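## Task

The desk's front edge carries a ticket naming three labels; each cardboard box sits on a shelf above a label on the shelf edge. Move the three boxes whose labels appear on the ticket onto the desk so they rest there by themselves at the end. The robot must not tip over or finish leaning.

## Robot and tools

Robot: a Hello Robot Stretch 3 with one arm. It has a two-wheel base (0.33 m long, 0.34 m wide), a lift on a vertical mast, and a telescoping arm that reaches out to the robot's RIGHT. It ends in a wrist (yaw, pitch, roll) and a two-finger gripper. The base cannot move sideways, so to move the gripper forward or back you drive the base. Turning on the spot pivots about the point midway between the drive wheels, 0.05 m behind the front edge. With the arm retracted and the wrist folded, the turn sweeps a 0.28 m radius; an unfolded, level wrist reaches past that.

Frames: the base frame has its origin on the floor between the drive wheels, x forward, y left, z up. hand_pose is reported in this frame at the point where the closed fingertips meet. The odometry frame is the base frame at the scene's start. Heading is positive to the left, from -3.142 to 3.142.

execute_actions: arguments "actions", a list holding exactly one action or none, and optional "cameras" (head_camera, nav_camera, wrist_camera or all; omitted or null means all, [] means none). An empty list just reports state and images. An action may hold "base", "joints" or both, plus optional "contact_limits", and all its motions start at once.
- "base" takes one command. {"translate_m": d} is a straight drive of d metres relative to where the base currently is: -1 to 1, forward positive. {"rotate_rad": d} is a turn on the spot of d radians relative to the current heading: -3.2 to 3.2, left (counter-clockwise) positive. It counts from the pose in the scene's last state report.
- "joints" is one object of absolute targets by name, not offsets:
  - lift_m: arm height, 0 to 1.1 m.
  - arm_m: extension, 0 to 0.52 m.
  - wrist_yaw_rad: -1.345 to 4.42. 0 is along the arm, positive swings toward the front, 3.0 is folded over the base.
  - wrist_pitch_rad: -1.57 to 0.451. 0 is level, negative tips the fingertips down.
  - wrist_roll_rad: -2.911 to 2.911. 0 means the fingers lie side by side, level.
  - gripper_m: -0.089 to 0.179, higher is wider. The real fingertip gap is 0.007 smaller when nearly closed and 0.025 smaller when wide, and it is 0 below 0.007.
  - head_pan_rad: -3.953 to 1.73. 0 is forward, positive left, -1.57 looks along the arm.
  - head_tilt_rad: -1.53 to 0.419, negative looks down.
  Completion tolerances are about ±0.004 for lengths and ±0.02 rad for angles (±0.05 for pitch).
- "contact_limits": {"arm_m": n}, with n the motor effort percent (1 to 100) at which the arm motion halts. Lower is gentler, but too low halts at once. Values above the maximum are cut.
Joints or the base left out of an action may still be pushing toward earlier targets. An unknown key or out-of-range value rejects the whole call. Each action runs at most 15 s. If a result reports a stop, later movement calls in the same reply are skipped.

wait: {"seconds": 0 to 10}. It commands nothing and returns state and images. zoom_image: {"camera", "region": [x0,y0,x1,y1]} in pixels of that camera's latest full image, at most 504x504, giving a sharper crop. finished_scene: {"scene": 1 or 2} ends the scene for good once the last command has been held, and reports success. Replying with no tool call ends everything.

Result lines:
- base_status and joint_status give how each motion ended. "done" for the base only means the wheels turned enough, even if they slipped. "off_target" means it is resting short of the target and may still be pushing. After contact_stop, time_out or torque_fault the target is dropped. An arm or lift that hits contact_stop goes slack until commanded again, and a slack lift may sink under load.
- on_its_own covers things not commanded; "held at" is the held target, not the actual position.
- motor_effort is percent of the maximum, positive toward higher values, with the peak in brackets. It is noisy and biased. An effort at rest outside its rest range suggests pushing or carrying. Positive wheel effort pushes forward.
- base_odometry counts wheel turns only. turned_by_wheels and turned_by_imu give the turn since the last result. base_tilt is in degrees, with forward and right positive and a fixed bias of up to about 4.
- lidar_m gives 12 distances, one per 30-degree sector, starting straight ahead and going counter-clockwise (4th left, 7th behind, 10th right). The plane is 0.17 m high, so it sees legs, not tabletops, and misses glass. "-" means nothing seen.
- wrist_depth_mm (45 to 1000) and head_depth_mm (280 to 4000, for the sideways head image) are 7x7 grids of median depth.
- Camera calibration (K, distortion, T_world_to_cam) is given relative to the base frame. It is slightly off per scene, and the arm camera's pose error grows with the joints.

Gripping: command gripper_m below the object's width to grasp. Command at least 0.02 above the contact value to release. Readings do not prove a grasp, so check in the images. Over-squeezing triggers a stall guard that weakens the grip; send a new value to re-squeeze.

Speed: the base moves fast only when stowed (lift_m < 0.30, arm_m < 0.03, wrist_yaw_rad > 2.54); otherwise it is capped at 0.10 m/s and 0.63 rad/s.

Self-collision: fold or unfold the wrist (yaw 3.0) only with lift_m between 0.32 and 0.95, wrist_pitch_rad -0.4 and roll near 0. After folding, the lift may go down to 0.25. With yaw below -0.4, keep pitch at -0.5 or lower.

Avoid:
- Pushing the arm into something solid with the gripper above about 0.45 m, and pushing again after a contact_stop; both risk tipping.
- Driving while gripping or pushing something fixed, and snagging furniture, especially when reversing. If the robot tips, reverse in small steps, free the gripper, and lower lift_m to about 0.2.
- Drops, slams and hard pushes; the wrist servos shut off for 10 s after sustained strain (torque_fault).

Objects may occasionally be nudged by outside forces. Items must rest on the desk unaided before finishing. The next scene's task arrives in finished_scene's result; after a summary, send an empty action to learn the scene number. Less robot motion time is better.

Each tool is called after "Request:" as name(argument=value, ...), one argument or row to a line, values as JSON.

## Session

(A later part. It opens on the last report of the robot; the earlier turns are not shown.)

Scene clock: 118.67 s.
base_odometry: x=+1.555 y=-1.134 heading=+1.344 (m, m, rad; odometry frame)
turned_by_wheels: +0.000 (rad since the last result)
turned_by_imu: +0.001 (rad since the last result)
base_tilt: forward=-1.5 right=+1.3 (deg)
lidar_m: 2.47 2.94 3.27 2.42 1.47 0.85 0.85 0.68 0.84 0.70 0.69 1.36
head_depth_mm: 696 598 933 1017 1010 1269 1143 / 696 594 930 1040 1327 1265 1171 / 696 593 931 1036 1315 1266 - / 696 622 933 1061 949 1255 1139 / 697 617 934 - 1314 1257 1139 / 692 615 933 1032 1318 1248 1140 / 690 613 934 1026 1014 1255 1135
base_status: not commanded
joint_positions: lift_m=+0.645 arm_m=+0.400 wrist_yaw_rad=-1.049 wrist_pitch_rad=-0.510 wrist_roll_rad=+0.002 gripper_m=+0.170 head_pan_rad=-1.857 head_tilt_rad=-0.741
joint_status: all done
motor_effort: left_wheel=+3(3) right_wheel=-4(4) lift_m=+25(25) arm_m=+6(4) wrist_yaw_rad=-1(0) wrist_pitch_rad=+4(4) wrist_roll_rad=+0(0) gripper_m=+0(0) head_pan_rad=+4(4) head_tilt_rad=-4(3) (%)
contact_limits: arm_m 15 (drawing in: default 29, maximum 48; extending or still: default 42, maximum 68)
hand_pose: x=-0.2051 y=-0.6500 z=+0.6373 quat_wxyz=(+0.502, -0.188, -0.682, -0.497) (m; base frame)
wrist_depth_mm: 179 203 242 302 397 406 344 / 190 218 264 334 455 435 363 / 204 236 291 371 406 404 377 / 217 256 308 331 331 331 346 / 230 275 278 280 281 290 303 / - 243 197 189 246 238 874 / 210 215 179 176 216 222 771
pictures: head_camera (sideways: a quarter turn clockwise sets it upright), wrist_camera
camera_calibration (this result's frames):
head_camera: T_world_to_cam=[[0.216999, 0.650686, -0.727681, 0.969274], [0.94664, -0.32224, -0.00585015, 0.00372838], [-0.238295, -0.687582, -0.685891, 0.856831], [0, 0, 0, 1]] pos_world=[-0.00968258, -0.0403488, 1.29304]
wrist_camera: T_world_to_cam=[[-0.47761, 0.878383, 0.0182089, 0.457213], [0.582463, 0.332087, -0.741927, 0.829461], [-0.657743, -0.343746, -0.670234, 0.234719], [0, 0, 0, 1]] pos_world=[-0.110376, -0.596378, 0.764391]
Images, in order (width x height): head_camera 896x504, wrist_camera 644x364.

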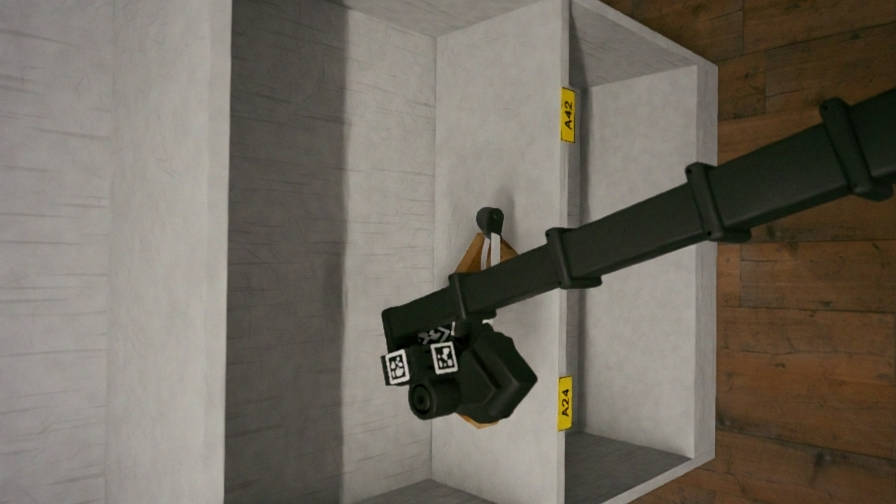

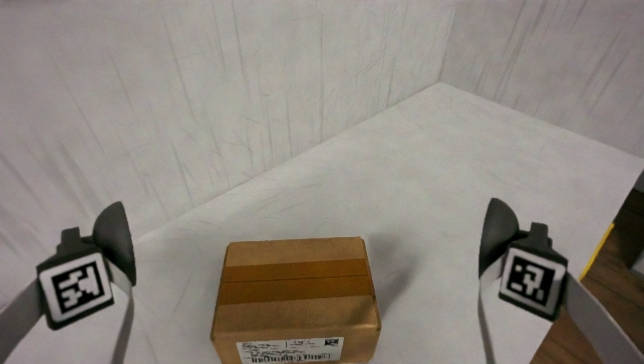

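Request:
execute_actions(
  actions=[
    {"joints":{"lift_m":0.582,"arm_m":0.405,"gripper_m":0.14},"contact_limits":{"arm_m":15}},
  ],
  cameras=["wrist_camera"],
)

Request:
execute_actions(
  actions=[
    {"joints":{"gripper_m":0.05}},
  ],
  cameras=["wrist_camera"],
)

Scene clock: 120.23 s.
base_odometry: x=+1.555 y=-1.134 heading=+1.344 (m, m, rad; odometry frame)
turned_by_wheels: +0.000 (rad since the last result)
turned_by_imu: +0.000 (rad since the last result)
base_tilt: forward=-1.5 right=+1.2 (deg)
lidar_m: 2.47 2.93 3.26 2.42 1.47 0.85 0.85 0.68 0.83 0.70 0.69 1.36
head_depth_mm: 696 597 931 1018 1009 1266 1150 / 693 593 933 1042 1328 1261 1163 / 696 593 932 1037 1321 1264 - / 696 623 934 1034 926 1262 1139 / 696 617 933 1060 1353 1264 1140 / 695 618 934 1060 1346 1251 1139 / 691 612 933 1027 1012 1249 1134
base_status: not commanded
joint_positions: lift_m=+0.582 arm_m=+0.405 wrist_yaw_rad=-1.049 wrist_pitch_rad=-0.511 wrist_roll_rad=+0.002 gripper_m=+0.140 head_pan_rad=-1.857 head_tilt_rad=-0.741
joint_status: all done
motor_effort: left_wheel=+2(2) right_wheel=-3(3) lift_m=+19(23) arm_m=+6(6) wrist_yaw_rad=+0(0) wrist_pitch_rad=+4(4) wrist_roll_rad=+0(0) gripper_m=-1(83) head_pan_rad=+5(5) head_tilt_rad=-4(4) (%)
contact_limits: arm_m 15 (drawing in: default 29, maximum 48; extending or still: default 42, maximum 68)
hand_pose: x=-0.2051 y=-0.6550 z=+0.5746 quat_wxyz=(+0.502, -0.188, -0.682, -0.497) (m; base frame)
wrist_depth_mm: 176 199 238 297 390 405 344 / 186 214 257 329 368 367 350 / 199 230 272 286 289 288 290 / 213 231 165 160 236 238 239 / 198 204 136 136 190 208 203 / 177 169 132 137 166 - 183 / 149 153 150 154 155 155 705
pictures: wrist_camera
camera_calibration (this result's frames):
wrist_camera: T_world_to_cam=[[-0.477614, 0.878381, 0.0182159, 0.462738], [0.582654, 0.332197, -0.741728, 0.78462], [-0.657571, -0.343646, -0.670454, 0.191282], [0, 0, 0, 1]] pos_world=[-0.110371, -0.601375, 0.701791]
Images, in order (width x height): wrist_camera 644x364.

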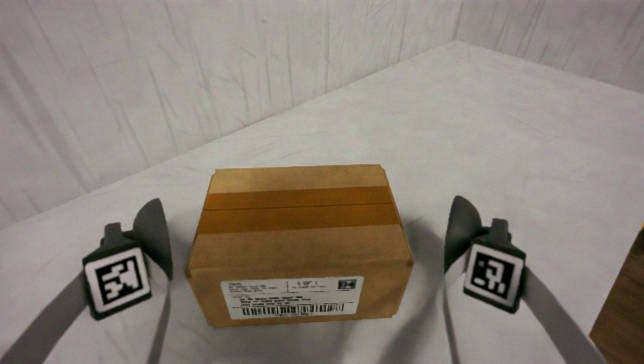

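Scene clock: 121.63 s.
base_odometry: x=+1.555 y=-1.134 heading=+1.344 (m, m, rad; odometry frame)
turned_by_wheels: +0.000 (rad since the last result)
turned_by_imu: +0.000 (rad since the last result)
base_tilt: forward=-1.5 right=+1.3 (deg)
lidar_m: 2.47 2.93 3.26 2.41 1.47 0.85 0.85 0.68 0.83 0.70 0.69 1.37
head_depth_mm: 696 597 931 1018 1009 1263 1149 / 695 594 932 1042 1331 1262 1165 / 697 591 934 1034 1326 1262 - / 695 623 932 1036 950 1259 1140 / 696 618 934 1062 1349 1256 1137 / 693 615 931 1060 1351 1255 1140 / 690 612 932 1031 1010 1247 1139
base_status: not commanded
joint_positions: lift_m=+0.582 arm_m=+0.405 wrist_yaw_rad=-1.049 wrist_pitch_rad=-0.511 wrist_roll_rad=+0.002 gripper_m=+0.051 head_pan_rad=-1.857 head_tilt_rad=-0.741
joint_status: all done
motor_effort: left_wheel=+3(3) right_wheel=-5(4) lift_m=+18(19) arm_m=+7(6) wrist_yaw_rad=+1(0) wrist_pitch_rad=+4(4) wrist_roll_rad=+0(0) gripper_m=-19(94) head_pan_rad=+4(5) head_tilt_rad=-3(4) (%)
hand_pose: x=-0.2051 y=-0.6550 z=+0.5746 quat_wxyz=(+0.502, -0.188, -0.682, -0.498) (m; base frame)
wrist_depth_mm: 176 200 239 296 389 407 345 / 186 214 259 328 365 370 350 / 199 231 273 285 287 289 291 / 213 230 165 160 229 239 239 / 198 199 136 136 136 202 203 / 172 - 138 141 151 176 181 / - 153 154 154 154 155 686
pictures: wrist_camera
camera_calibration (this result's frames):
wrist_camera: T_world_to_cam=[[-0.477619, 0.878378, 0.018212, 0.462744], [0.58267, 0.332206, -0.741711, 0.784616], [-0.657553, -0.343644, -0.670473, 0.191295], [0, 0, 0, 1]] pos_world=[-0.11037, -0.601381, 0.701789]
Images, in order (width x height): wrist_camera 644x364.

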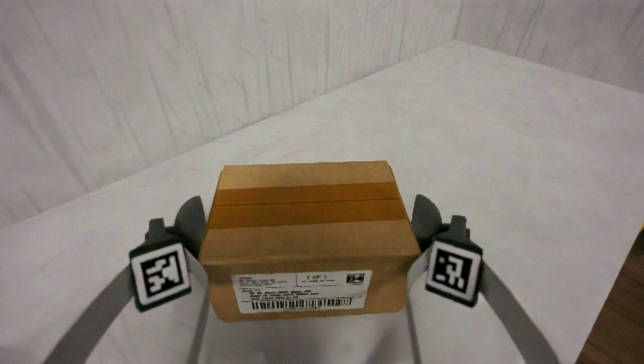

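Request:
execute_actions(
  actions=[
    {"joints":{"lift_m":0.61,"arm_m":0.12,"head_pan_rad":-0.7,"head_tilt_rad":-0.4}},
  ],
  cameras=["wrist_camera","head_camera"],
)

Scene clock: 125.07 s.
base_odometry: x=+1.555 y=-1.134 heading=+1.344 (m, m, rad; odometry frame)
turned_by_wheels: +0.000 (rad since the last result)
turned_by_imu: +0.001 (rad since the last result)
base_tilt: forward=-1.4 right=+1.2 (deg)
lidar_m: 2.46 2.94 3.27 2.41 1.47 0.85 0.85 0.69 0.83 0.70 0.69 1.37
head_depth_mm: 1091 1146 1218 1272 1349 1424 1337 / 1261 1337 1413 1508 1604 1606 1334 / 1488 1586 1424 1557 1730 1657 1335 / 1813 1930 2009 1737 1910 1658 1342 / 2176 2355 2143 2388 2163 1655 1340 / 2119 2296 2487 2670 2187 1653 1340 / 2037 2193 2371 2587 2153 1657 1339
base_status: not commanded
joint_positions: lift_m=+0.610 arm_m=+0.120 wrist_yaw_rad=-1.049 wrist_pitch_rad=-0.519 wrist_roll_rad=+0.002 gripper_m=+0.051 head_pan_rad=-0.707 head_tilt_rad=-0.409
joint_status: all done
motor_effort: left_wheel=+4(3) right_wheel=-4(4) lift_m=+26(29) arm_m=-4(5) wrist_yaw_rad=-1(1) wrist_pitch_rad=+7(7) wrist_roll_rad=+0(0) gripper_m=-19(20) head_pan_rad=+4(54) head_tilt_rad=+3(26) (%)
hand_pose: x=-0.2041 y=-0.3701 z=+0.6005 quat_wxyz=(+0.500, -0.186, -0.683, -0.499) (m; base frame)
wrist_depth_mm: 380 436 505 504 444 - 984 / 391 413 420 421 - - - / 326 328 331 395 - - 732 / 272 280 166 161 - - 783 / 241 273 136 136 136 952 825 / 541 - 138 141 151 812 800 / 572 617 605 698 742 732 726
pictures: head_camera (sideways: a quarter turn clockwise sets it upright), wrist_camera
camera_calibration (this result's frames):
head_camera: T_world_to_cam=[[-0.296319, 0.285436, -0.911439, 1.21199], [0.680618, 0.732594, 0.00815068, -0.0128769], [0.670041, -0.617926, -0.411354, 0.494114], [0, 0, 0, 1]] pos_world=[0.036825, -0.0311879, 1.30802]
wrist_camera: T_world_to_cam=[[-0.477558, 0.878407, 0.0183983, 0.212403], [0.587691, 0.334932, -0.736505, 0.707536], [-0.653114, -0.340912, -0.676182, 0.312545], [0, 0, 0, 1]] pos_world=[-0.11025, -0.317003, 0.728534]
Images, in order (width x height): head_camera 896x504, wrist_camera 644x364.

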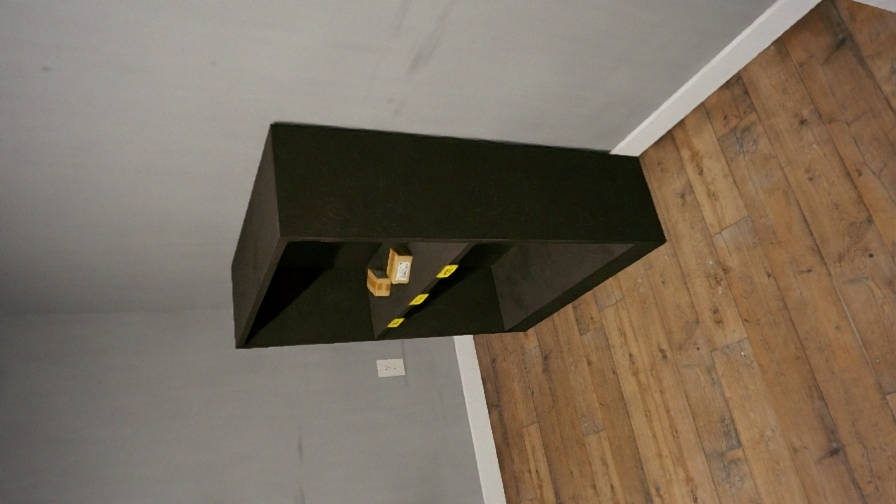

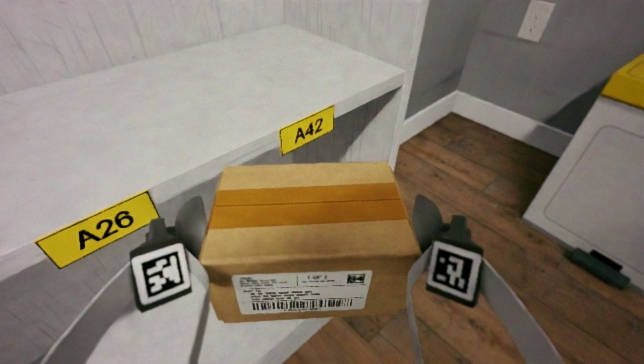

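Request:
zoom_image(
  camera="head_camera",
  region=[350, 230, 480, 350],
)

Region (350, 230, 480, 350) of head_camera's 896x504 image, scaled by 3.877, with more detail than that image has; it fills the top 465 rows of this view, and the rest is white.

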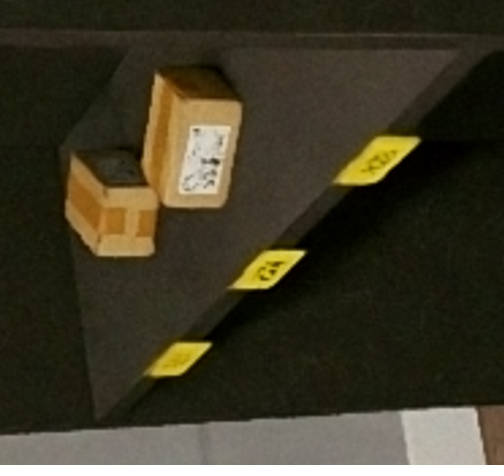

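Request:
execute_actions(
  actions=[
    {"base":{"rotate_rad":1.19},"joints":{"lift_m":0.29,"arm_m":0.0,"wrist_pitch_rad":-0.4,"wrist_yaw_rad":2.62,"head_pan_rad":-2.2,"head_tilt_rad":-0.35}},
  ],
  cameras=["wrist_camera"],
)

Request:
execute_actions(
  actions=[
    {"base":{"translate_m":1.0},"joints":{"head_pan_rad":-2.35}},
  ],
  cameras=["head_camera"],
)

Scene clock: 129.20 s.
base_odometry: x=+1.555 y=-1.134 heading=+2.534 (m, m, rad; odometry frame)
turned_by_wheels: +1.190 (rad since the last result)
turned_by_imu: +1.203 (rad since the last result)
base_tilt: forward=-1.5 right=+1.3 (deg)
lidar_m: 3.27 2.00 1.38 0.85 0.88 0.68 0.83 0.69 1.18 2.10 2.51 3.26
head_depth_mm: 554 595 662 708 852 936 826 / 921 979 1042 1105 798 870 960 / 1019 1089 1162 1249 1355 1463 1391 / 1135 1219 1314 1427 1561 1636 1386 / 1287 1386 1461 1562 1694 1742 1392 / 1469 1615 1406 1449 1609 1679 1390 / 1720 1913 2017 1980 2146 1742 1391
base_status: done
joint_positions: lift_m=+0.290 arm_m=+0.001 wrist_yaw_rad=+2.618 wrist_pitch_rad=-0.428 wrist_roll_rad=+0.002 gripper_m=+0.051 head_pan_rad=-2.193 head_tilt_rad=-0.359
joint_status: all done
motor_effort: left_wheel=-4(11) right_wheel=+4(9) lift_m=+19(25) arm_m=-4(4) wrist_yaw_rad=+2(2) wrist_pitch_rad=+11(11) wrist_roll_rad=+0(0) gripper_m=-18(19) head_pan_rad=-5(53) head_tilt_rad=+4(11) (%)
hand_pose: x=+0.0902 y=+0.0474 z=+0.3005 quat_wxyz=(+0.324, +0.707, -0.034, +0.628) (m; base frame)
wrist_depth_mm: 690 - - - - - - / 719 - - - - - - / 761 884 888 886 884 898 908 / 697 695 167 161 697 710 718 / 579 589 136 136 137 591 582 / 509 - 137 141 150 498 503 / - - 420 424 434 433 433
pictures: wrist_camera
camera_calibration (this result's frames):
wrist_camera: T_world_to_cam=[[0.853394, -0.521014, 0.0162262, -0.0613506], [-0.305381, -0.524941, -0.794468, 0.312519], [0.422447, 0.673039, -0.60709, 0.278411], [0, 0, 0, 1]] pos_world=[0.0301799, -0.0552917, 0.418302]
Images, in order (width x height): wrist_camera 644x364.

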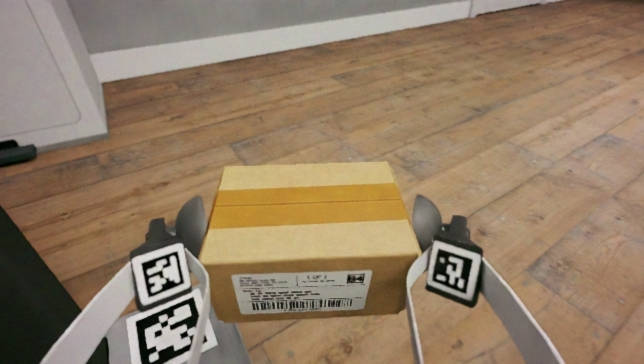

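Scene clock: 134.30 s.
base_odometry: x=+0.734 y=-0.563 heading=+2.534 (m, m, rad; odometry frame)
turned_by_wheels: +0.000 (rad since the last result)
turned_by_imu: -0.001 (rad since the last result)
base_tilt: forward=-1.5 right=+1.2 (deg)
lidar_m: 2.29 2.08 1.45 1.37 1.39 1.36 1.63 1.61 2.46 2.39 2.43 2.56
head_depth_mm: 1696 1789 1899 2035 2114 1733 1390 / 1823 1933 2041 2197 2276 1734 1384 / 1964 2082 2118 2294 2324 1750 1388 / 2142 2269 2427 2624 2331 1746 1392 / 2308 2502 2592 2800 2325 1750 1389 / 2525 2707 2911 3057 2325 1729 1388 / 2395 2524 2689 2818 2316 1746 1389
base_status: done
joint_positions: lift_m=+0.290 arm_m=+0.001 wrist_yaw_rad=+2.619 wrist_pitch_rad=-0.428 wrist_roll_rad=+0.002 gripper_m=+0.051 head_pan_rad=-2.343 head_tilt_rad=-0.358
joint_status: all done
motor_effort: left_wheel=-3(11) right_wheel=+2(11) lift_m=+19(19) arm_m=-4(4) wrist_yaw_rad=+1(2) wrist_pitch_rad=+10(10) wrist_roll_rad=+0(0) gripper_m=-19(18) head_pan_rad=-4(24) head_tilt_rad=+4(4) (%)
hand_pose: x=+0.0901 y=+0.0474 z=+0.3005 quat_wxyz=(+0.324, +0.707, -0.033, +0.628) (m; base frame)
wrist_depth_mm: - - - - - - - / - - - - - - - / 889 883 880 895 901 895 887 / 695 701 168 161 691 717 713 / 579 588 136 136 136 582 588 / 511 - 137 141 151 498 507 / - - 424 424 435 434 436
pictures: head_camera (sideways: a quarter turn clockwise sets it upright)
camera_calibration (this result's frames):
head_camera: T_world_to_cam=[[0.271937, 0.244041, -0.930857, 1.23387], [0.687021, -0.726566, 0.0102214, -0.0156124], [-0.673834, -0.642297, -0.365242, 0.442303], [0, 0, 0, 1]] pos_world=[-0.0267697, -0.0283678, 1.31026]
Images, in order (width x height): head_camera 896x504.

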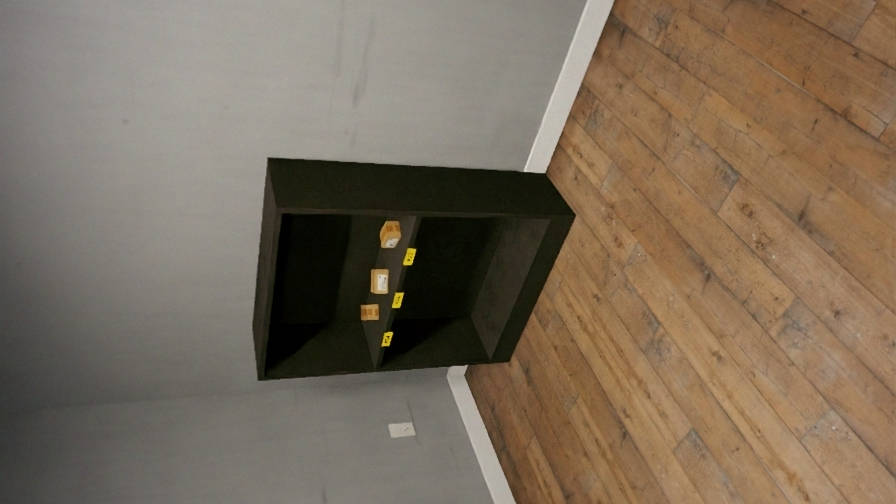

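Request:
zoom_image(
  camera="head_camera",
  region=[340, 210, 440, 360],
)

Request:
execute_actions(
  actions=[
    {"base":{"translate_m":1.0},"joints":{"head_pan_rad":-0.2,"head_tilt_rad":-0.6}},
  ],
  cameras=["head_camera","nav_camera"],
)

Region (340, 210, 440, 360) of head_camera's 896x504 image, scaled by 3.360, with more detail than that image has.

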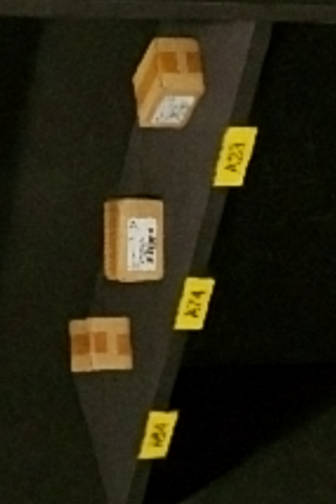

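Scene clock: 139.50 s.
base_odometry: x=-0.087 y=+0.008 heading=+2.534 (m, m, rad; odometry frame)
turned_by_wheels: +0.000 (rad since the last result)
turned_by_imu: -0.001 (rad since the last result)
base_tilt: forward=-1.5 right=+1.3 (deg)
lidar_m: 1.32 1.48 1.51 1.41 1.48 1.92 2.57 2.80 2.45 2.31 2.36 1.31
head_depth_mm: 1845 1949 2416 2260 1746 1436 1207 / 1795 1505 2180 2160 1739 1439 1211 / 1723 1359 2177 2152 1756 1429 1205 / 1663 1352 1999 2155 1741 1423 1205 / 1611 1337 1976 2145 1743 1432 1205 / 1566 1338 1955 2129 1737 1419 1206 / 1525 1337 1900 2059 1732 1428 1206
base_status: done
joint_positions: lift_m=+0.290 arm_m=+0.001 wrist_yaw_rad=+2.619 wrist_pitch_rad=-0.428 wrist_roll_rad=+0.002 gripper_m=+0.051 head_pan_rad=-0.207 head_tilt_rad=-0.593
joint_status: all done
motor_effort: left_wheel=-2(11) right_wheel=+2(11) lift_m=+19(19) arm_m=-4(4) wrist_yaw_rad=+1(2) wrist_pitch_rad=+10(11) wrist_roll_rad=+0(0) gripper_m=-18(18) head_pan_rad=+5(52) head_tilt_rad=-3(19) (%)
hand_pose: x=+0.0901 y=+0.0474 z=+0.3005 quat_wxyz=(+0.324, +0.707, -0.033, +0.628) (m; base frame)
wrist_depth_mm: - - - - - - - / - - - - - - - / 879 887 898 888 890 907 903 / 696 703 167 161 689 715 723 / 583 595 136 136 137 585 584 / 508 - 137 141 150 497 506 / - - 424 424 435 438 437
pictures: head_camera (sideways: a quarter turn clockwise sets it upright), nav_camera (sideways: a quarter turn counterclockwise sets it upright)
camera_calibration (this result's frames):
head_camera: T_world_to_cam=[[-0.553549, 0.141361, -0.820732, 1.09527], [0.246882, 0.969045, 0.000394631, -0.000132572], [0.795382, -0.202406, -0.571313, 0.70148], [0, 0, 0, 1]] pos_world=[0.0483706, -0.0127158, 1.29968]
nav_camera: T_world_to_cam=[[0.519409, -0.0511516, 0.852993, -1.07466], [-0.144091, -0.989156, 0.0284236, 0.0168892], [0.84229, -0.137672, -0.521147, 0.633985], [0, 0, 0, 1]] pos_world=[0.0266249, 0.0490172, 1.2466]
Images, in order (width x height): head_camera 896x504, nav_camera 672x504.

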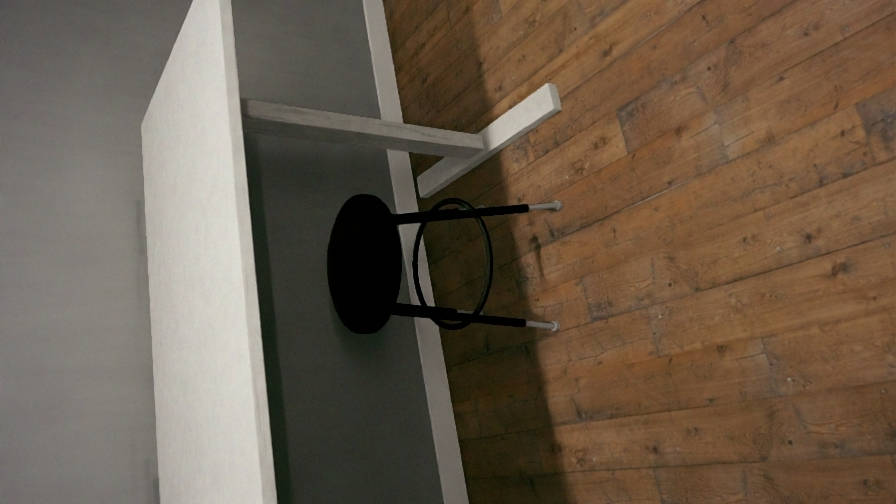

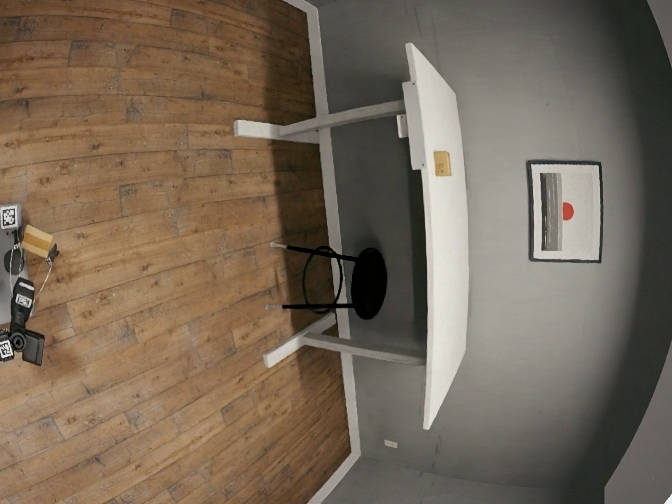

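Request:
execute_actions(
  actions=[
    {"base":{"translate_m":0.74},"joints":{"lift_m":1.02,"wrist_yaw_rad":1.62,"wrist_pitch_rad":-0.48,"head_pan_rad":-0.2,"head_tilt_rad":-1.0}},
  ],
  cameras=["head_camera","wrist_camera"],
)

Scene clock: 148.00 s.
base_odometry: x=-0.694 y=+0.430 heading=+2.534 (m, m, rad; odometry frame)
turned_by_wheels: +0.000 (rad since the last result)
turned_by_imu: +0.000 (rad since the last result)
base_tilt: forward=-1.6 right=+1.2 (deg)
lidar_m: 0.60 0.82 1.52 1.48 1.51 1.98 3.30 3.47 2.40 2.26 1.04 0.66
head_depth_mm: 625 518 1012 296 1358 1201 1111 / 622 516 483 292 1357 1214 1102 / 618 514 915 292 1329 1213 1129 / 614 510 467 1467 1349 1208 1124 / 613 509 456 1515 1343 1208 1121 / 608 507 445 1507 1341 1203 1090 / 605 505 442 1503 1334 1197 1089
base_status: done
joint_positions: lift_m=+1.020 arm_m=+0.001 wrist_yaw_rad=+1.622 wrist_pitch_rad=-0.499 wrist_roll_rad=+0.002 gripper_m=+0.051 head_pan_rad=-0.207 head_tilt_rad=-0.987
joint_status: all done
motor_effort: left_wheel=-3(9) right_wheel=+2(11) lift_m=+26(30) arm_m=-3(4) wrist_yaw_rad=-1(3) wrist_pitch_rad=+7(10) wrist_roll_rad=+0(0) gripper_m=-19(19) head_pan_rad=+4(4) head_tilt_rad=-5(28) (%)
hand_pose: x=+0.1918 y=-0.1351 z=+1.0147 quat_wxyz=(+0.599, +0.617, -0.346, +0.376) (m; base frame)
wrist_depth_mm: 629 633 631 641 652 651 654 / 375 452 459 464 460 464 467 / 356 359 357 362 361 362 365 / 822 - 167 161 850 - - / - - 136 136 136 - - / - - 138 141 151 - - / - - - - - - -
pictures: head_camera (sideways: a quarter turn clockwise sets it upright), wrist_camera
camera_calibration (this result's frames):
head_camera: T_world_to_cam=[[-0.819457, 0.196911, -0.538254, 0.728778], [0.243487, 0.969774, -0.0159181, 0.0211214], [0.51885, -0.144102, -0.842633, 1.05603], [0, 0, 0, 1]] pos_world=[0.0441403, -0.011812, 1.28245]
wrist_camera: T_world_to_cam=[[0.0270584, -0.999473, 0.0179447, -0.162619], [-0.661108, -0.031357, -0.749635, 0.904576], [0.749802, 0.00842058, -0.661608, 0.694577], [0, 0, 0, 1]] pos_world=[0.0816276, -0.140018, 1.14056]
Images, in order (width x height): head_camera 896x504, wrist_camera 644x364.

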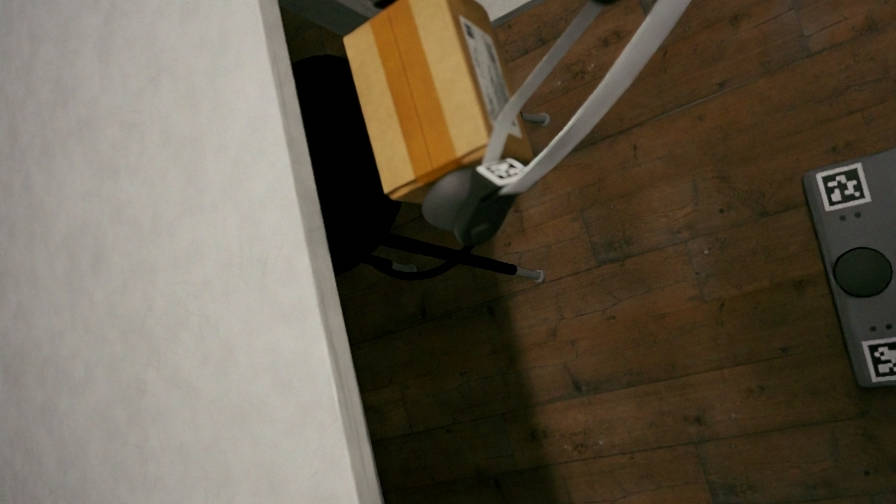

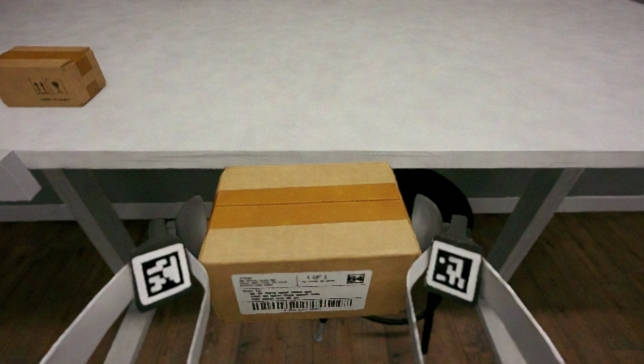

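Request:
execute_actions(
  actions=[
    {"base":{"translate_m":0.28},"joints":{"lift_m":1.002}},
  ],
  cameras=[],
)

Request:
execute_actions(
  actions=[
    {"joints":{"lift_m":0.985}},
  ],
  cameras=["wrist_camera"],
)

Scene clock: 151.90 s.
base_odometry: x=-0.924 y=+0.590 heading=+2.534 (m, m, rad; odometry frame)
turned_by_wheels: +0.000 (rad since the last result)
turned_by_imu: +0.000 (rad since the last result)
base_tilt: forward=-1.5 right=+1.2 (deg)
lidar_m: 0.87 0.89 0.62 1.50 1.53 2.01 3.27 3.47 2.38 2.24 0.48 0.33
head_depth_mm: 624 518 443 311 350 1172 1106 / 622 516 442 303 343 318 1105 / 619 512 440 313 332 313 1127 / 615 511 439 390 341 307 1126 / 610 508 436 382 340 306 1098 / 607 507 436 382 339 305 1049 / 604 505 433 380 338 304 668
base_status: done
joint_positions: lift_m=+1.002 arm_m=+0.001 wrist_yaw_rad=+1.622 wrist_pitch_rad=-0.500 wrist_roll_rad=+0.002 gripper_m=+0.051 head_pan_rad=-0.207 head_tilt_rad=-0.988
joint_status: all done
motor_effort: left_wheel=-3(4) right_wheel=+1(7) lift_m=+19(27) arm_m=-4(5) wrist_yaw_rad=-1(1) wrist_pitch_rad=+7(7) wrist_roll_rad=+0(0) gripper_m=-19(19) head_pan_rad=+5(5) head_tilt_rad=-5(6) (%)
hand_pose: x=+0.1917 y=-0.1351 z=+0.9969 quat_wxyz=(+0.599, +0.617, -0.345, +0.376) (m; base frame)
wrist_depth_mm: 562 565 576 580 585 590 591 / 410 415 417 417 419 425 426 / 321 322 325 327 328 329 331 / 266 266 167 161 266 270 273 / 225 230 136 137 137 229 230 / 196 - 138 141 150 199 200 / 177 174 170 171 174 175 176
pictures: none
No camera images: the call's "cameras" was empty. Leave "cameras" out to get every camera's image.

Scene clock: 152.77 s.
base_odometry: x=-0.924 y=+0.590 heading=+2.534 (m, m, rad; odometry frame)
turned_by_wheels: +0.000 (rad since the last result)
turned_by_imu: +0.000 (rad since the last result)
base_tilt: forward=-1.5 right=+1.2 (deg)
lidar_m: 0.87 0.88 0.62 1.50 1.53 2.01 3.30 3.45 2.38 2.23 0.48 0.33
head_depth_mm: 624 519 444 329 348 1167 1105 / 621 517 443 323 338 318 1106 / 617 513 439 328 332 313 1133 / 615 512 438 384 341 307 1127 / 610 509 437 383 340 307 1095 / 606 507 435 381 339 305 1052 / 605 504 433 380 338 305 670
base_status: not commanded
joint_positions: lift_m=+0.985 arm_m=+0.001 wrist_yaw_rad=+1.622 wrist_pitch_rad=-0.500 wrist_roll_rad=+0.002 gripper_m=+0.051 head_pan_rad=-0.207 head_tilt_rad=-0.988
joint_status: all done
motor_effort: left_wheel=-2(3) right_wheel=+1(2) lift_m=+19(18) arm_m=-4(4) wrist_yaw_rad=-1(0) wrist_pitch_rad=+7(7) wrist_roll_rad=+0(0) gripper_m=-18(19) head_pan_rad=+4(4) head_tilt_rad=-5(5) (%)
hand_pose: x=+0.1917 y=-0.1351 z=+0.9799 quat_wxyz=(+0.599, +0.617, -0.345, +0.376) (m; base frame)
wrist_depth_mm: 511 516 523 523 531 528 535 / 370 374 376 377 381 382 384 / 291 290 295 296 296 296 300 / 240 241 167 161 239 244 245 / 204 206 136 136 137 207 208 / 177 - 138 141 151 180 180 / - 157 154 157 158 159 159
pictures: wrist_camera
camera_calibration (this result's frames):
wrist_camera: T_world_to_cam=[[0.0270283, -0.999473, 0.0179658, -0.162023], [-0.661769, -0.0313603, -0.749052, 0.877988], [0.749221, 0.00835643, -0.662268, 0.672422], [0, 0, 0, 1]] pos_world=[0.0816121, -0.140023, 1.10589]
Images, in order (width x height): wrist_camera 644x364.

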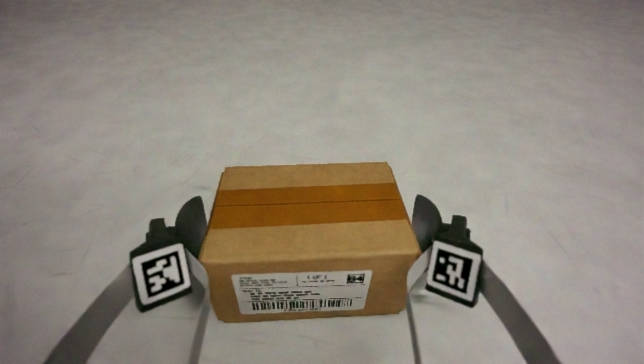

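Request:
execute_actions(
  actions=[
    {"joints":{"lift_m":0.981,"gripper_m":0.15}},
  ],
  cameras=[],
)

Request:
execute_actions(
  actions=[
    {"base":{"translate_m":-0.2},"joints":{"head_pan_rad":-3.14,"head_tilt_rad":-0.45}},
  ],
  cameras=["wrist_camera"],
)

Scene clock: 154.33 s.
base_odometry: x=-0.924 y=+0.590 heading=+2.534 (m, m, rad; odometry frame)
turned_by_wheels: +0.000 (rad since the last result)
turned_by_imu: +0.000 (rad since the last result)
base_tilt: forward=-1.5 right=+1.3 (deg)
lidar_m: 0.87 0.88 0.62 1.49 1.53 2.02 3.27 3.45 2.38 2.24 0.48 0.33
head_depth_mm: 625 519 444 340 348 1165 1103 / 622 516 442 327 338 323 1107 / 616 513 440 332 337 313 1133 / 614 511 438 390 335 307 1128 / 613 508 436 382 340 306 1097 / 608 506 435 382 339 305 1049 / 606 504 433 380 338 304 669
base_status: not commanded
joint_positions: lift_m=+0.981 arm_m=+0.001 wrist_yaw_rad=+1.621 wrist_pitch_rad=-0.499 wrist_roll_rad=+0.002 gripper_m=+0.150 head_pan_rad=-0.207 head_tilt_rad=-0.988
joint_status: all done
motor_effort: left_wheel=-3(3) right_wheel=+2(2) lift_m=+18(20) arm_m=-4(4) wrist_yaw_rad=-1(1) wrist_pitch_rad=+7(7) wrist_roll_rad=+0(0) gripper_m=+0(80) head_pan_rad=+5(4) head_tilt_rad=-5(5) (%)
hand_pose: x=+0.1918 y=-0.1353 z=+0.9762 quat_wxyz=(+0.599, +0.617, -0.346, +0.376) (m; base frame)
wrist_depth_mm: 497 506 511 515 519 520 526 / 366 364 368 371 371 372 378 / 284 287 287 288 290 292 294 / 234 234 167 160 229 239 241 / 199 206 140 136 146 209 203 / - 171 142 142 166 - 176 / 150 153 153 154 154 155 156
pictures: none
No camera images: the call's "cameras" was empty. Leave "cameras" out to get every camera's image.

Scene clock: 157.30 s.
base_odometry: x=-0.760 y=+0.476 heading=+2.534 (m, m, rad; odometry frame)
turned_by_wheels: +0.000 (rad since the last result)
turned_by_imu: +0.001 (rad since the last result)
base_tilt: forward=-1.5 right=+1.2 (deg)
lidar_m: 0.52 0.76 1.41 1.48 1.52 1.99 3.29 3.48 2.40 2.26 0.60 0.52
head_depth_mm: 3208 3461 3209 3154 - - - / 3295 3608 3790 - - - - / 3259 3567 3812 3359 - - - / 3168 3501 3707 2969 - - - / 3149 3384 3647 2789 2016 1715 - / 3136 3466 3744 2800 2014 1683 - / 3140 3450 3650 2806 2005 1679 -
base_status: done
joint_positions: lift_m=+0.981 arm_m=+0.001 wrist_yaw_rad=+1.621 wrist_pitch_rad=-0.499 wrist_roll_rad=+0.002 gripper_m=+0.150 head_pan_rad=-3.133 head_tilt_rad=-0.458
joint_status: all done
motor_effort: left_wheel=-3(10) right_wheel=+2(3) lift_m=+18(18) arm_m=-4(4) wrist_yaw_rad=+0(1) wrist_pitch_rad=+7(7) wrist_roll_rad=+0(0) gripper_m=+0(0) head_pan_rad=-4(52) head_tilt_rad=+4(29) (%)
hand_pose: x=+0.1918 y=-0.1353 z=+0.9762 quat_wxyz=(+0.599, +0.617, -0.346, +0.376) (m; base frame)
wrist_depth_mm: 501 505 508 520 518 519 524 / 342 365 368 290 374 374 376 / 286 285 287 288 291 291 293 / 252 254 255 254 256 257 259 / - - - - 713 940 - / - - - - 672 - - / - - - - - - -
pictures: wrist_camera
camera_calibration (this result's frames):
wrist_camera: T_world_to_cam=[[0.0263782, -0.999491, 0.0179441, -0.161945], [-0.661116, -0.0309065, -0.749647, 0.875778], [0.74982, 0.0079112, -0.661595, 0.669001], [0, 0, 0, 1]] pos_world=[0.0816319, -0.140088, 1.10204]
Images, in order (width x height): wrist_camera 644x364.

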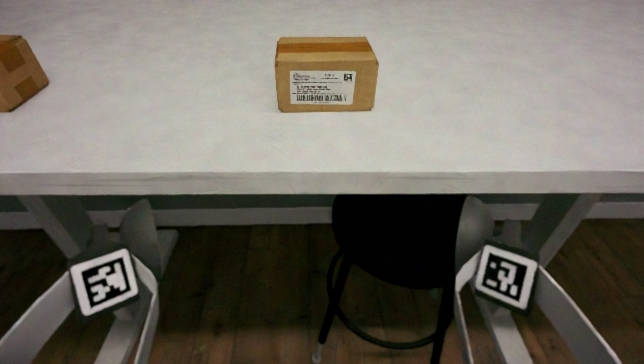

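Request:
execute_actions(
  actions=[
    {"base":{"rotate_rad":0.35},"joints":{"lift_m":0.86,"wrist_pitch_rad":-0.4,"wrist_yaw_rad":2.62,"gripper_m":0.06}},
  ],
  cameras=[],
)

Request:
execute_actions(
  actions=[
    {"base":{"translate_m":-0.48},"joints":{"lift_m":0.29}},
  ],
  cameras=[],
)

Request:
execute_actions(
  actions=[
    {"base":{"translate_m":-1.0}},
  ],
  cameras=["head_camera"],
)

Scene clock: 160.80 s.
base_odometry: x=-0.760 y=+0.476 heading=+2.883 (m, m, rad; odometry frame)
turned_by_wheels: +0.350 (rad since the last result)
turned_by_imu: +0.354 (rad since the last result)
base_tilt: forward=-1.5 right=+1.2 (deg)
lidar_m: 1.06 0.76 1.48 1.49 1.76 3.00 3.37 2.60 2.25 2.10 0.60 0.52
head_depth_mm: 3044 3295 3574 2799 2010 - - / 3151 3398 3603 2827 2039 - - / 3266 3535 3826 2819 2024 - - / 3343 3592 3861 2804 2027 1686 1261 / 3414 3700 3893 2797 2033 1576 1296 / 3507 3712 - 2832 2024 1574 1295 / 3550 3835 3842 2774 2027 1578 1290
base_status: done
joint_positions: lift_m=+0.860 arm_m=+0.001 wrist_yaw_rad=+2.618 wrist_pitch_rad=-0.421 wrist_roll_rad=+0.002 gripper_m=+0.060 head_pan_rad=-3.133 head_tilt_rad=-0.458
joint_status: all done
motor_effort: left_wheel=-4(10) right_wheel=+3(8) lift_m=+18(17) arm_m=-4(4) wrist_yaw_rad=+2(3) wrist_pitch_rad=+8(9) wrist_roll_rad=+0(0) gripper_m=+0(82) head_pan_rad=-5(5) head_tilt_rad=+2(4) (%)
hand_pose: x=+0.0907 y=+0.0482 z=+0.8722 quat_wxyz=(+0.322, +0.706, -0.036, +0.629) (m; base frame)
wrist_depth_mm: - - - - 382 257 224 / - - - - - 285 641 / - - - - - - 986 / - - - - - - - / - - - - - - - / - - - - - - - / - - - - - - -
pictures: none
No camera images: the call's "cameras" was empty. Leave "cameras" out to get every camera's image.

Scene clock: 166.83 s.
base_odometry: x=-0.296 y=+0.354 heading=+2.883 (m, m, rad; odometry frame)
turned_by_wheels: +0.000 (rad since the last result)
turned_by_imu: +0.002 (rad since the last result)
base_tilt: forward=-1.4 right=+1.3 (deg)
lidar_m: 1.22 1.79 1.62 1.62 1.91 2.63 2.92 2.44 2.12 2.13 1.23 0.91
head_depth_mm: 2629 2861 3104 2804 2034 1585 1293 / 2753 2960 3249 2794 2019 1578 1300 / 2811 3048 3350 2822 2011 1580 1302 / 2870 3121 3419 2807 2029 1592 1298 / 2926 3222 3516 2795 2016 1575 1295 / 3024 3281 3573 2802 2014 1583 1294 / 3140 3435 3676 2814 2040 1581 1292
base_status: done
joint_positions: lift_m=+0.290 arm_m=+0.001 wrist_yaw_rad=+2.619 wrist_pitch_rad=-0.421 wrist_roll_rad=+0.002 gripper_m=+0.060 head_pan_rad=-3.133 head_tilt_rad=-0.457
joint_status: all done
motor_effort: left_wheel=-5(10) right_wheel=+3(4) lift_m=+19(20) arm_m=-4(4) wrist_yaw_rad=+1(2) wrist_pitch_rad=+8(8) wrist_roll_rad=+0(0) gripper_m=+0(0) head_pan_rad=-4(6) head_tilt_rad=+3(3) (%)
hand_pose: x=+0.0906 y=+0.0483 z=+0.3023 quat_wxyz=(+0.322, +0.706, -0.036, +0.629) (m; base frame)
wrist_depth_mm: - - - - - - - / - - - - - - - / 876 898 899 901 916 895 903 / 706 711 706 717 715 715 729 / 586 589 611 587 598 592 595 / 510 501 483 507 491 503 505 / - - 440 439 437 440 441
pictures: none
No camera images: the call's "cameras" was empty. Leave "cameras" out to get every camera's image.

Scene clock: 171.83 s.
base_odometry: x=+0.671 y=+0.098 heading=+2.883 (m, m, rad; odometry frame)
turned_by_wheels: +0.000 (rad since the last result)
turned_by_imu: +0.003 (rad since the last result)
base_tilt: forward=-1.5 right=+1.3 (deg)
lidar_m: 1.92 2.17 1.91 1.91 2.23 1.96 2.08 2.13 1.85 1.85 2.17 2.05
head_depth_mm: 1860 2006 2169 2346 2026 1587 1300 / 1902 2085 2289 2456 2032 1583 1297 / 1961 2137 2337 2537 2023 1592 1300 / 1999 2179 2342 2531 2025 1585 1297 / 2061 2204 2388 2614 2036 1592 1292 / 2116 2293 2484 2579 2024 1579 1292 / 2159 2313 2503 2642 2024 1582 1293
base_status: done
joint_positions: lift_m=+0.290 arm_m=+0.001 wrist_yaw_rad=+2.619 wrist_pitch_rad=-0.420 wrist_roll_rad=+0.002 gripper_m=+0.060 head_pan_rad=-3.133 head_tilt_rad=-0.457
joint_status: not commanded
motor_effort: left_wheel=-4(15) right_wheel=+3(7) lift_m=+19(19) arm_m=-5(4) wrist_yaw_rad=+2(2) wrist_pitch_rad=+8(8) wrist_roll_rad=+0(0) gripper_m=+0(0) head_pan_rad=-6(4) head_tilt_rad=+3(3) (%)
hand_pose: x=+0.0906 y=+0.0483 z=+0.3023 quat_wxyz=(+0.322, +0.706, -0.036, +0.629) (m; base frame)
wrist_depth_mm: - - - - - - - / - - - - - - - / 903 903 899 900 916 911 925 / 712 705 709 718 720 716 734 / 581 583 614 586 602 591 595 / 516 499 486 498 487 507 502 / - - 442 438 435 437 440
pictures: head_camera (sideways: a quarter turn clockwise sets it upright)
camera_calibration (this result's frames):
head_camera: T_world_to_cam=[[0.454424, -0.020633, -0.890547, 1.18016], [-0.0333571, -0.999425, 0.00613425, -0.00589603], [-0.890161, 0.0269185, -0.454851, 0.560231], [0, 0, 0, 1]] pos_world=[-0.0377932, 0.00337696, 1.30584]
Images, in order (width x height): head_camera 896x504.

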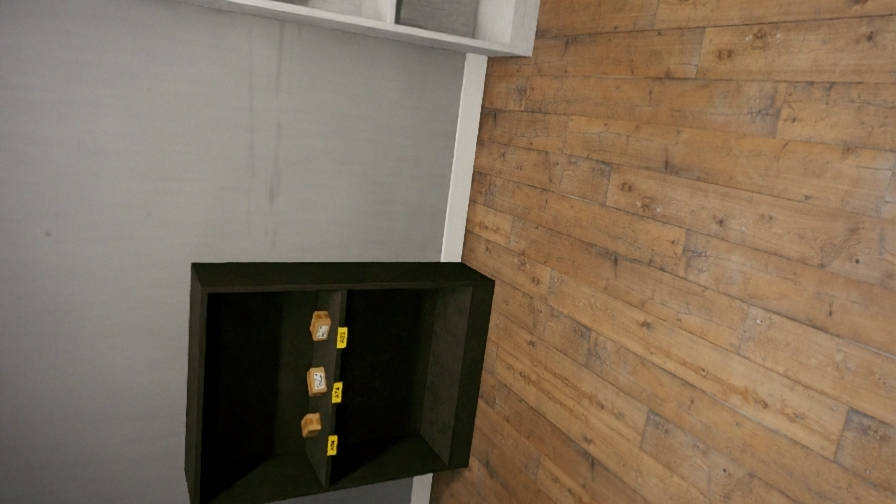

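Request:
execute_actions(
  actions=[
    {"base":{"translate_m":-0.85},"joints":{"head_pan_rad":-2.85,"head_tilt_rad":-0.5}},
  ],
  cameras=["head_camera"],
)

Scene clock: 176.53 s.
base_odometry: x=+1.493 y=-0.119 heading=+2.883 (m, m, rad; odometry frame)
turned_by_wheels: +0.000 (rad since the last result)
turned_by_imu: +0.002 (rad since the last result)
base_tilt: forward=-1.5 right=+1.2 (deg)
lidar_m: 2.63 2.45 2.14 1.78 1.61 1.23 1.23 1.65 1.62 1.62 1.90 2.83
head_depth_mm: 1208 1318 1423 1581 1742 1529 1269 / 1275 1353 1374 1567 1786 1536 1269 / 1350 1439 1586 1740 1725 1545 1269 / 1428 1526 1679 1910 1818 1535 1273 / 1515 1630 1788 2033 1866 1535 1267 / 1624 1680 1722 1965 1942 1533 1267 / 1739 1872 2063 2219 1933 1530 1270
base_status: done
joint_positions: lift_m=+0.290 arm_m=+0.001 wrist_yaw_rad=+2.619 wrist_pitch_rad=-0.420 wrist_roll_rad=+0.002 gripper_m=+0.060 head_pan_rad=-2.857 head_tilt_rad=-0.495
joint_status: all done
motor_effort: left_wheel=-5(15) right_wheel=+3(7) lift_m=+19(19) arm_m=-3(4) wrist_yaw_rad=+1(1) wrist_pitch_rad=+8(8) wrist_roll_rad=+0(0) gripper_m=+0(0) head_pan_rad=+5(35) head_tilt_rad=-3(8) (%)
hand_pose: x=+0.0906 y=+0.0483 z=+0.3023 quat_wxyz=(+0.322, +0.706, -0.036, +0.629) (m; base frame)
wrist_depth_mm: - - - - - - - / - - - - - - - / 900 907 899 909 914 923 919 / 708 705 715 719 726 721 717 / 582 584 607 585 599 589 598 / 518 505 483 500 483 503 501 / - - 436 435 439 438 442
pictures: head_camera (sideways: a quarter turn clockwise sets it upright)
camera_calibration (this result's frames):
head_camera: T_world_to_cam=[[0.47473, 0.113318, -0.872806, 1.1569], [0.240084, -0.970741, 0.00455128, -0.00550291], [-0.846753, -0.211708, -0.488046, 0.60316], [0, 0, 0, 1]] pos_world=[-0.0371643, -0.00874586, 1.30414]
Images, in order (width x height): head_camera 896x504.

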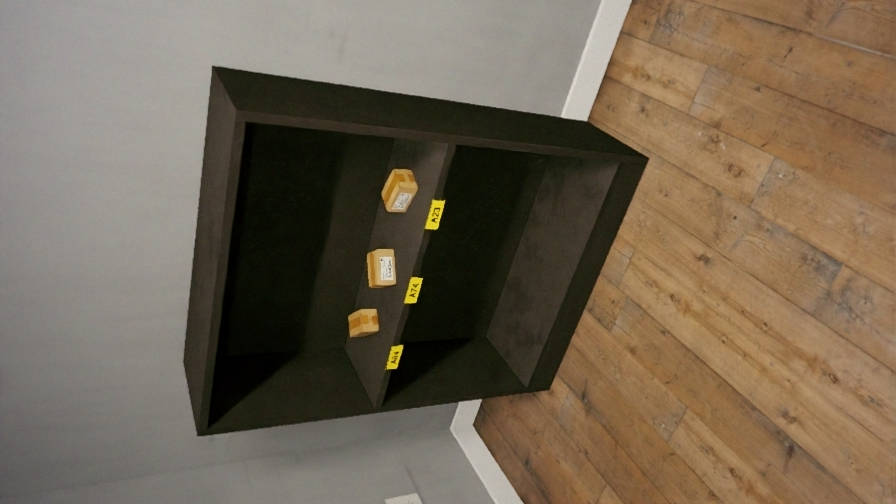

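Request:
zoom_image(
  camera="head_camera",
  region=[330, 150, 470, 390],
)

Region (330, 150, 470, 390) of head_camera's 896x504 image, scaled by 2.100, with more detail than that image has; it fills the left 294 columns of this view, and the rest is white.

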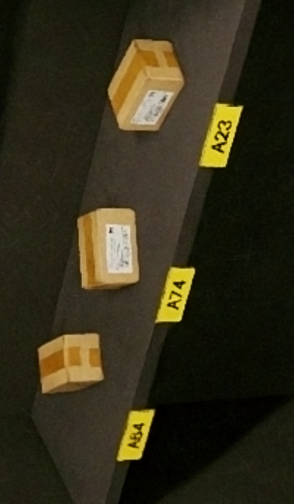

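Request:
execute_actions(
  actions=[
    {"base":{"translate_m":-0.8},"joints":{"head_pan_rad":-2.6,"head_tilt_rad":-0.7}},
  ],
  cameras=["head_camera"],
)

Scene clock: 181.53 s.
base_odometry: x=+2.266 y=-0.324 heading=+2.883 (m, m, rad; odometry frame)
turned_by_wheels: +0.000 (rad since the last result)
turned_by_imu: +0.002 (rad since the last result)
base_tilt: forward=-1.5 right=+1.3 (deg)
lidar_m: 3.55 2.71 1.92 0.76 0.78 0.69 0.43 0.77 1.02 1.40 1.64 2.89
head_depth_mm: 626 650 465 517 779 1127 1164 / 678 648 520 913 775 858 1137 / 742 646 897 993 836 1240 1119 / 815 642 1018 997 909 1260 1159 / 889 681 1158 993 1432 1312 1157 / 975 775 1175 1097 1479 1341 1159 / 1115 951 1080 1708 1579 1335 1156
base_status: done
joint_positions: lift_m=+0.290 arm_m=+0.001 wrist_yaw_rad=+2.619 wrist_pitch_rad=-0.420 wrist_roll_rad=+0.002 gripper_m=+0.060 head_pan_rad=-2.607 head_tilt_rad=-0.692
joint_status: all done
motor_effort: left_wheel=-4(14) right_wheel=+3(7) lift_m=+19(19) arm_m=-4(4) wrist_yaw_rad=+1(1) wrist_pitch_rad=+8(8) wrist_roll_rad=+0(0) gripper_m=-1(0) head_pan_rad=+5(32) head_tilt_rad=-3(18) (%)
hand_pose: x=+0.0906 y=+0.0483 z=+0.3023 quat_wxyz=(+0.322, +0.706, -0.036, +0.629) (m; base frame)
wrist_depth_mm: - - - - - - - / 936 - - - - - - / 763 896 895 926 905 905 910 / 699 707 712 712 728 721 731 / 582 585 607 589 606 594 594 / 515 498 489 502 487 506 504 / - - 443 435 437 440 440
pictures: head_camera (sideways: a quarter turn clockwise sets it upright)
camera_calibration (this result's frames):
head_camera: T_world_to_cam=[[0.57101, 0.309536, -0.760352, 1.00969], [0.472658, -0.881238, -0.00379028, 0.00393826], [-0.671224, -0.357222, -0.649501, 0.812139], [0, 0, 0, 1]] pos_world=[-0.033281, -0.0189524, 1.29522]
Images, in order (width x height): head_camera 896x504.

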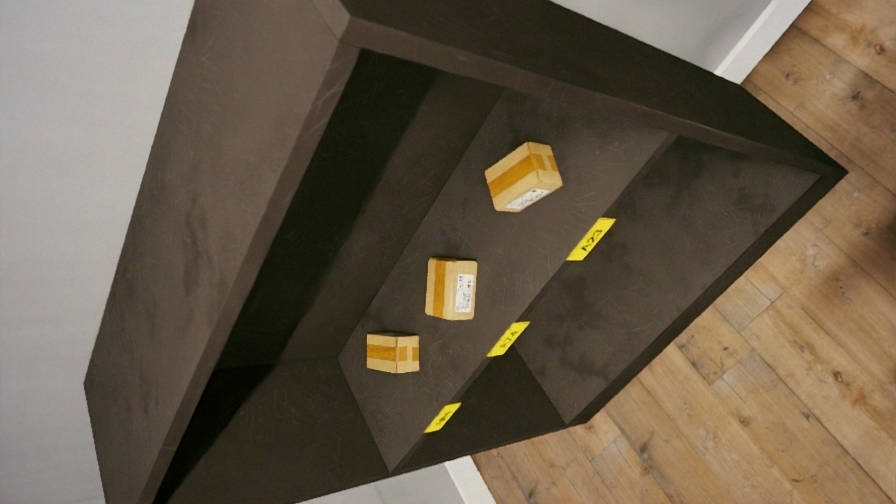

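Request:
execute_actions(
  actions=[
    {"base":{"rotate_rad":-0.92},"joints":{"lift_m":0.72,"wrist_pitch_rad":-0.5,"wrist_yaw_rad":-0.24,"gripper_m":0.17,"arm_m":0.02,"head_pan_rad":-1.65,"head_tilt_rad":-0.75}},
  ],
  cameras=["head_camera","wrist_camera"],
)

Scene clock: 186.43 s.
base_odometry: x=+2.266 y=-0.324 heading=+1.963 (m, m, rad; odometry frame)
turned_by_wheels: -0.920 (rad since the last result)
turned_by_imu: -0.928 (rad since the last result)
base_tilt: forward=-1.4 right=+1.3 (deg)
lidar_m: 1.78 3.59 3.80 2.54 1.92 0.76 0.74 0.69 0.43 0.84 1.40 1.42
head_depth_mm: 641 568 450 544 790 1180 1193 / 700 564 840 924 788 858 - / 752 560 944 979 843 - - / 806 621 1079 953 1353 - - / 861 1025 1162 1028 1447 1312 1140 / 858 1045 1147 1389 1489 1306 1138 / 873 961 1144 1751 1534 1304 1138
base_status: done
joint_positions: lift_m=+0.720 arm_m=+0.020 wrist_yaw_rad=-0.239 wrist_pitch_rad=-0.511 wrist_roll_rad=+0.002 gripper_m=+0.170 head_pan_rad=-1.657 head_tilt_rad=-0.741
joint_status: all done
motor_effort: left_wheel=+3(14) right_wheel=-4(11) lift_m=+25(26) arm_m=+5(6) wrist_yaw_rad=+0(1) wrist_pitch_rad=+4(7) wrist_roll_rad=+0(0) gripper_m=+0(85) head_pan_rad=+5(53) head_tilt_rad=-4(10) (%)
hand_pose: x=-0.0716 y=-0.3704 z=+0.7122 quat_wxyz=(+0.658, +0.096, -0.701, -0.259) (m; base frame)
wrist_depth_mm: 906 659 662 573 468 399 340 / 975 583 487 537 485 431 164 / - 837 455 407 391 424 391 / - - - 364 352 338 447 / - - 959 911 313 297 485 / 964 938 872 823 803 304 504 / 808 824 832 760 743 709 603
pictures: head_camera (sideways: a quarter turn clockwise sets it upright), wrist_camera
camera_calibration (this result's frames):
head_camera: T_world_to_cam=[[0.0834364, 0.680911, -0.727598, 0.96998], [0.991784, -0.127786, -0.00585524, 0.00345963], [-0.096964, -0.721132, -0.685979, 0.856084], [0, 0, 0, 1]] pos_world=[-0.00135348, -0.0426786, 1.29303]
wrist_camera: T_world_to_cam=[[-0.965682, 0.259089, 0.0182236, 0.00969354], [0.160703, 0.651147, -0.741742, 0.80229], [-0.204043, -0.713358, -0.670437, 0.364624], [0, 0, 0, 1]] pos_world=[-0.0451702, -0.264813, 0.839373]
Images, in order (width x height): head_camera 896x504, wrist_camera 644x364.

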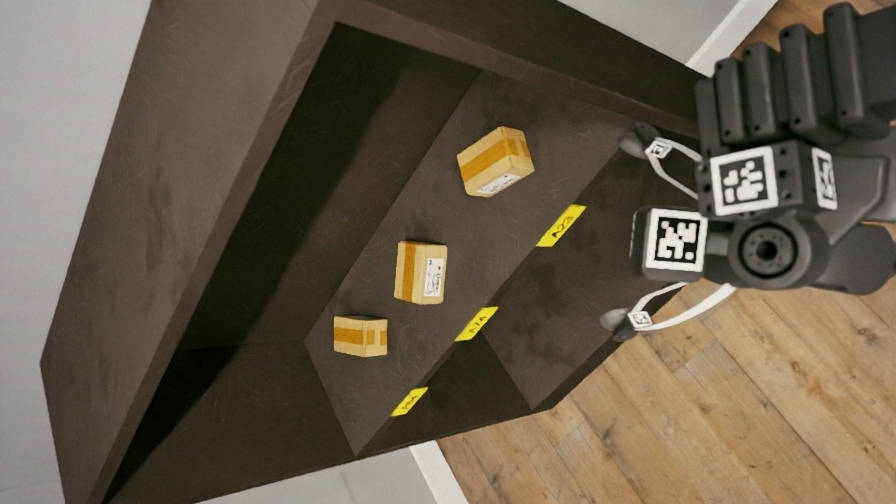

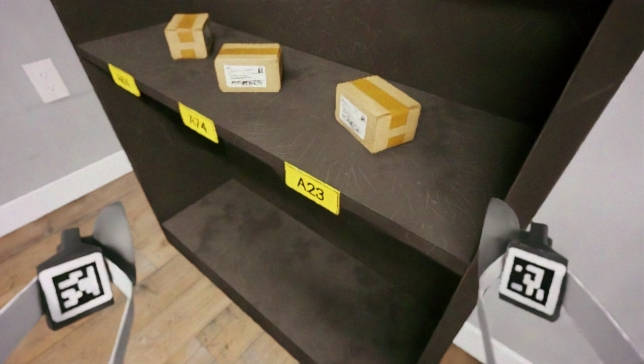

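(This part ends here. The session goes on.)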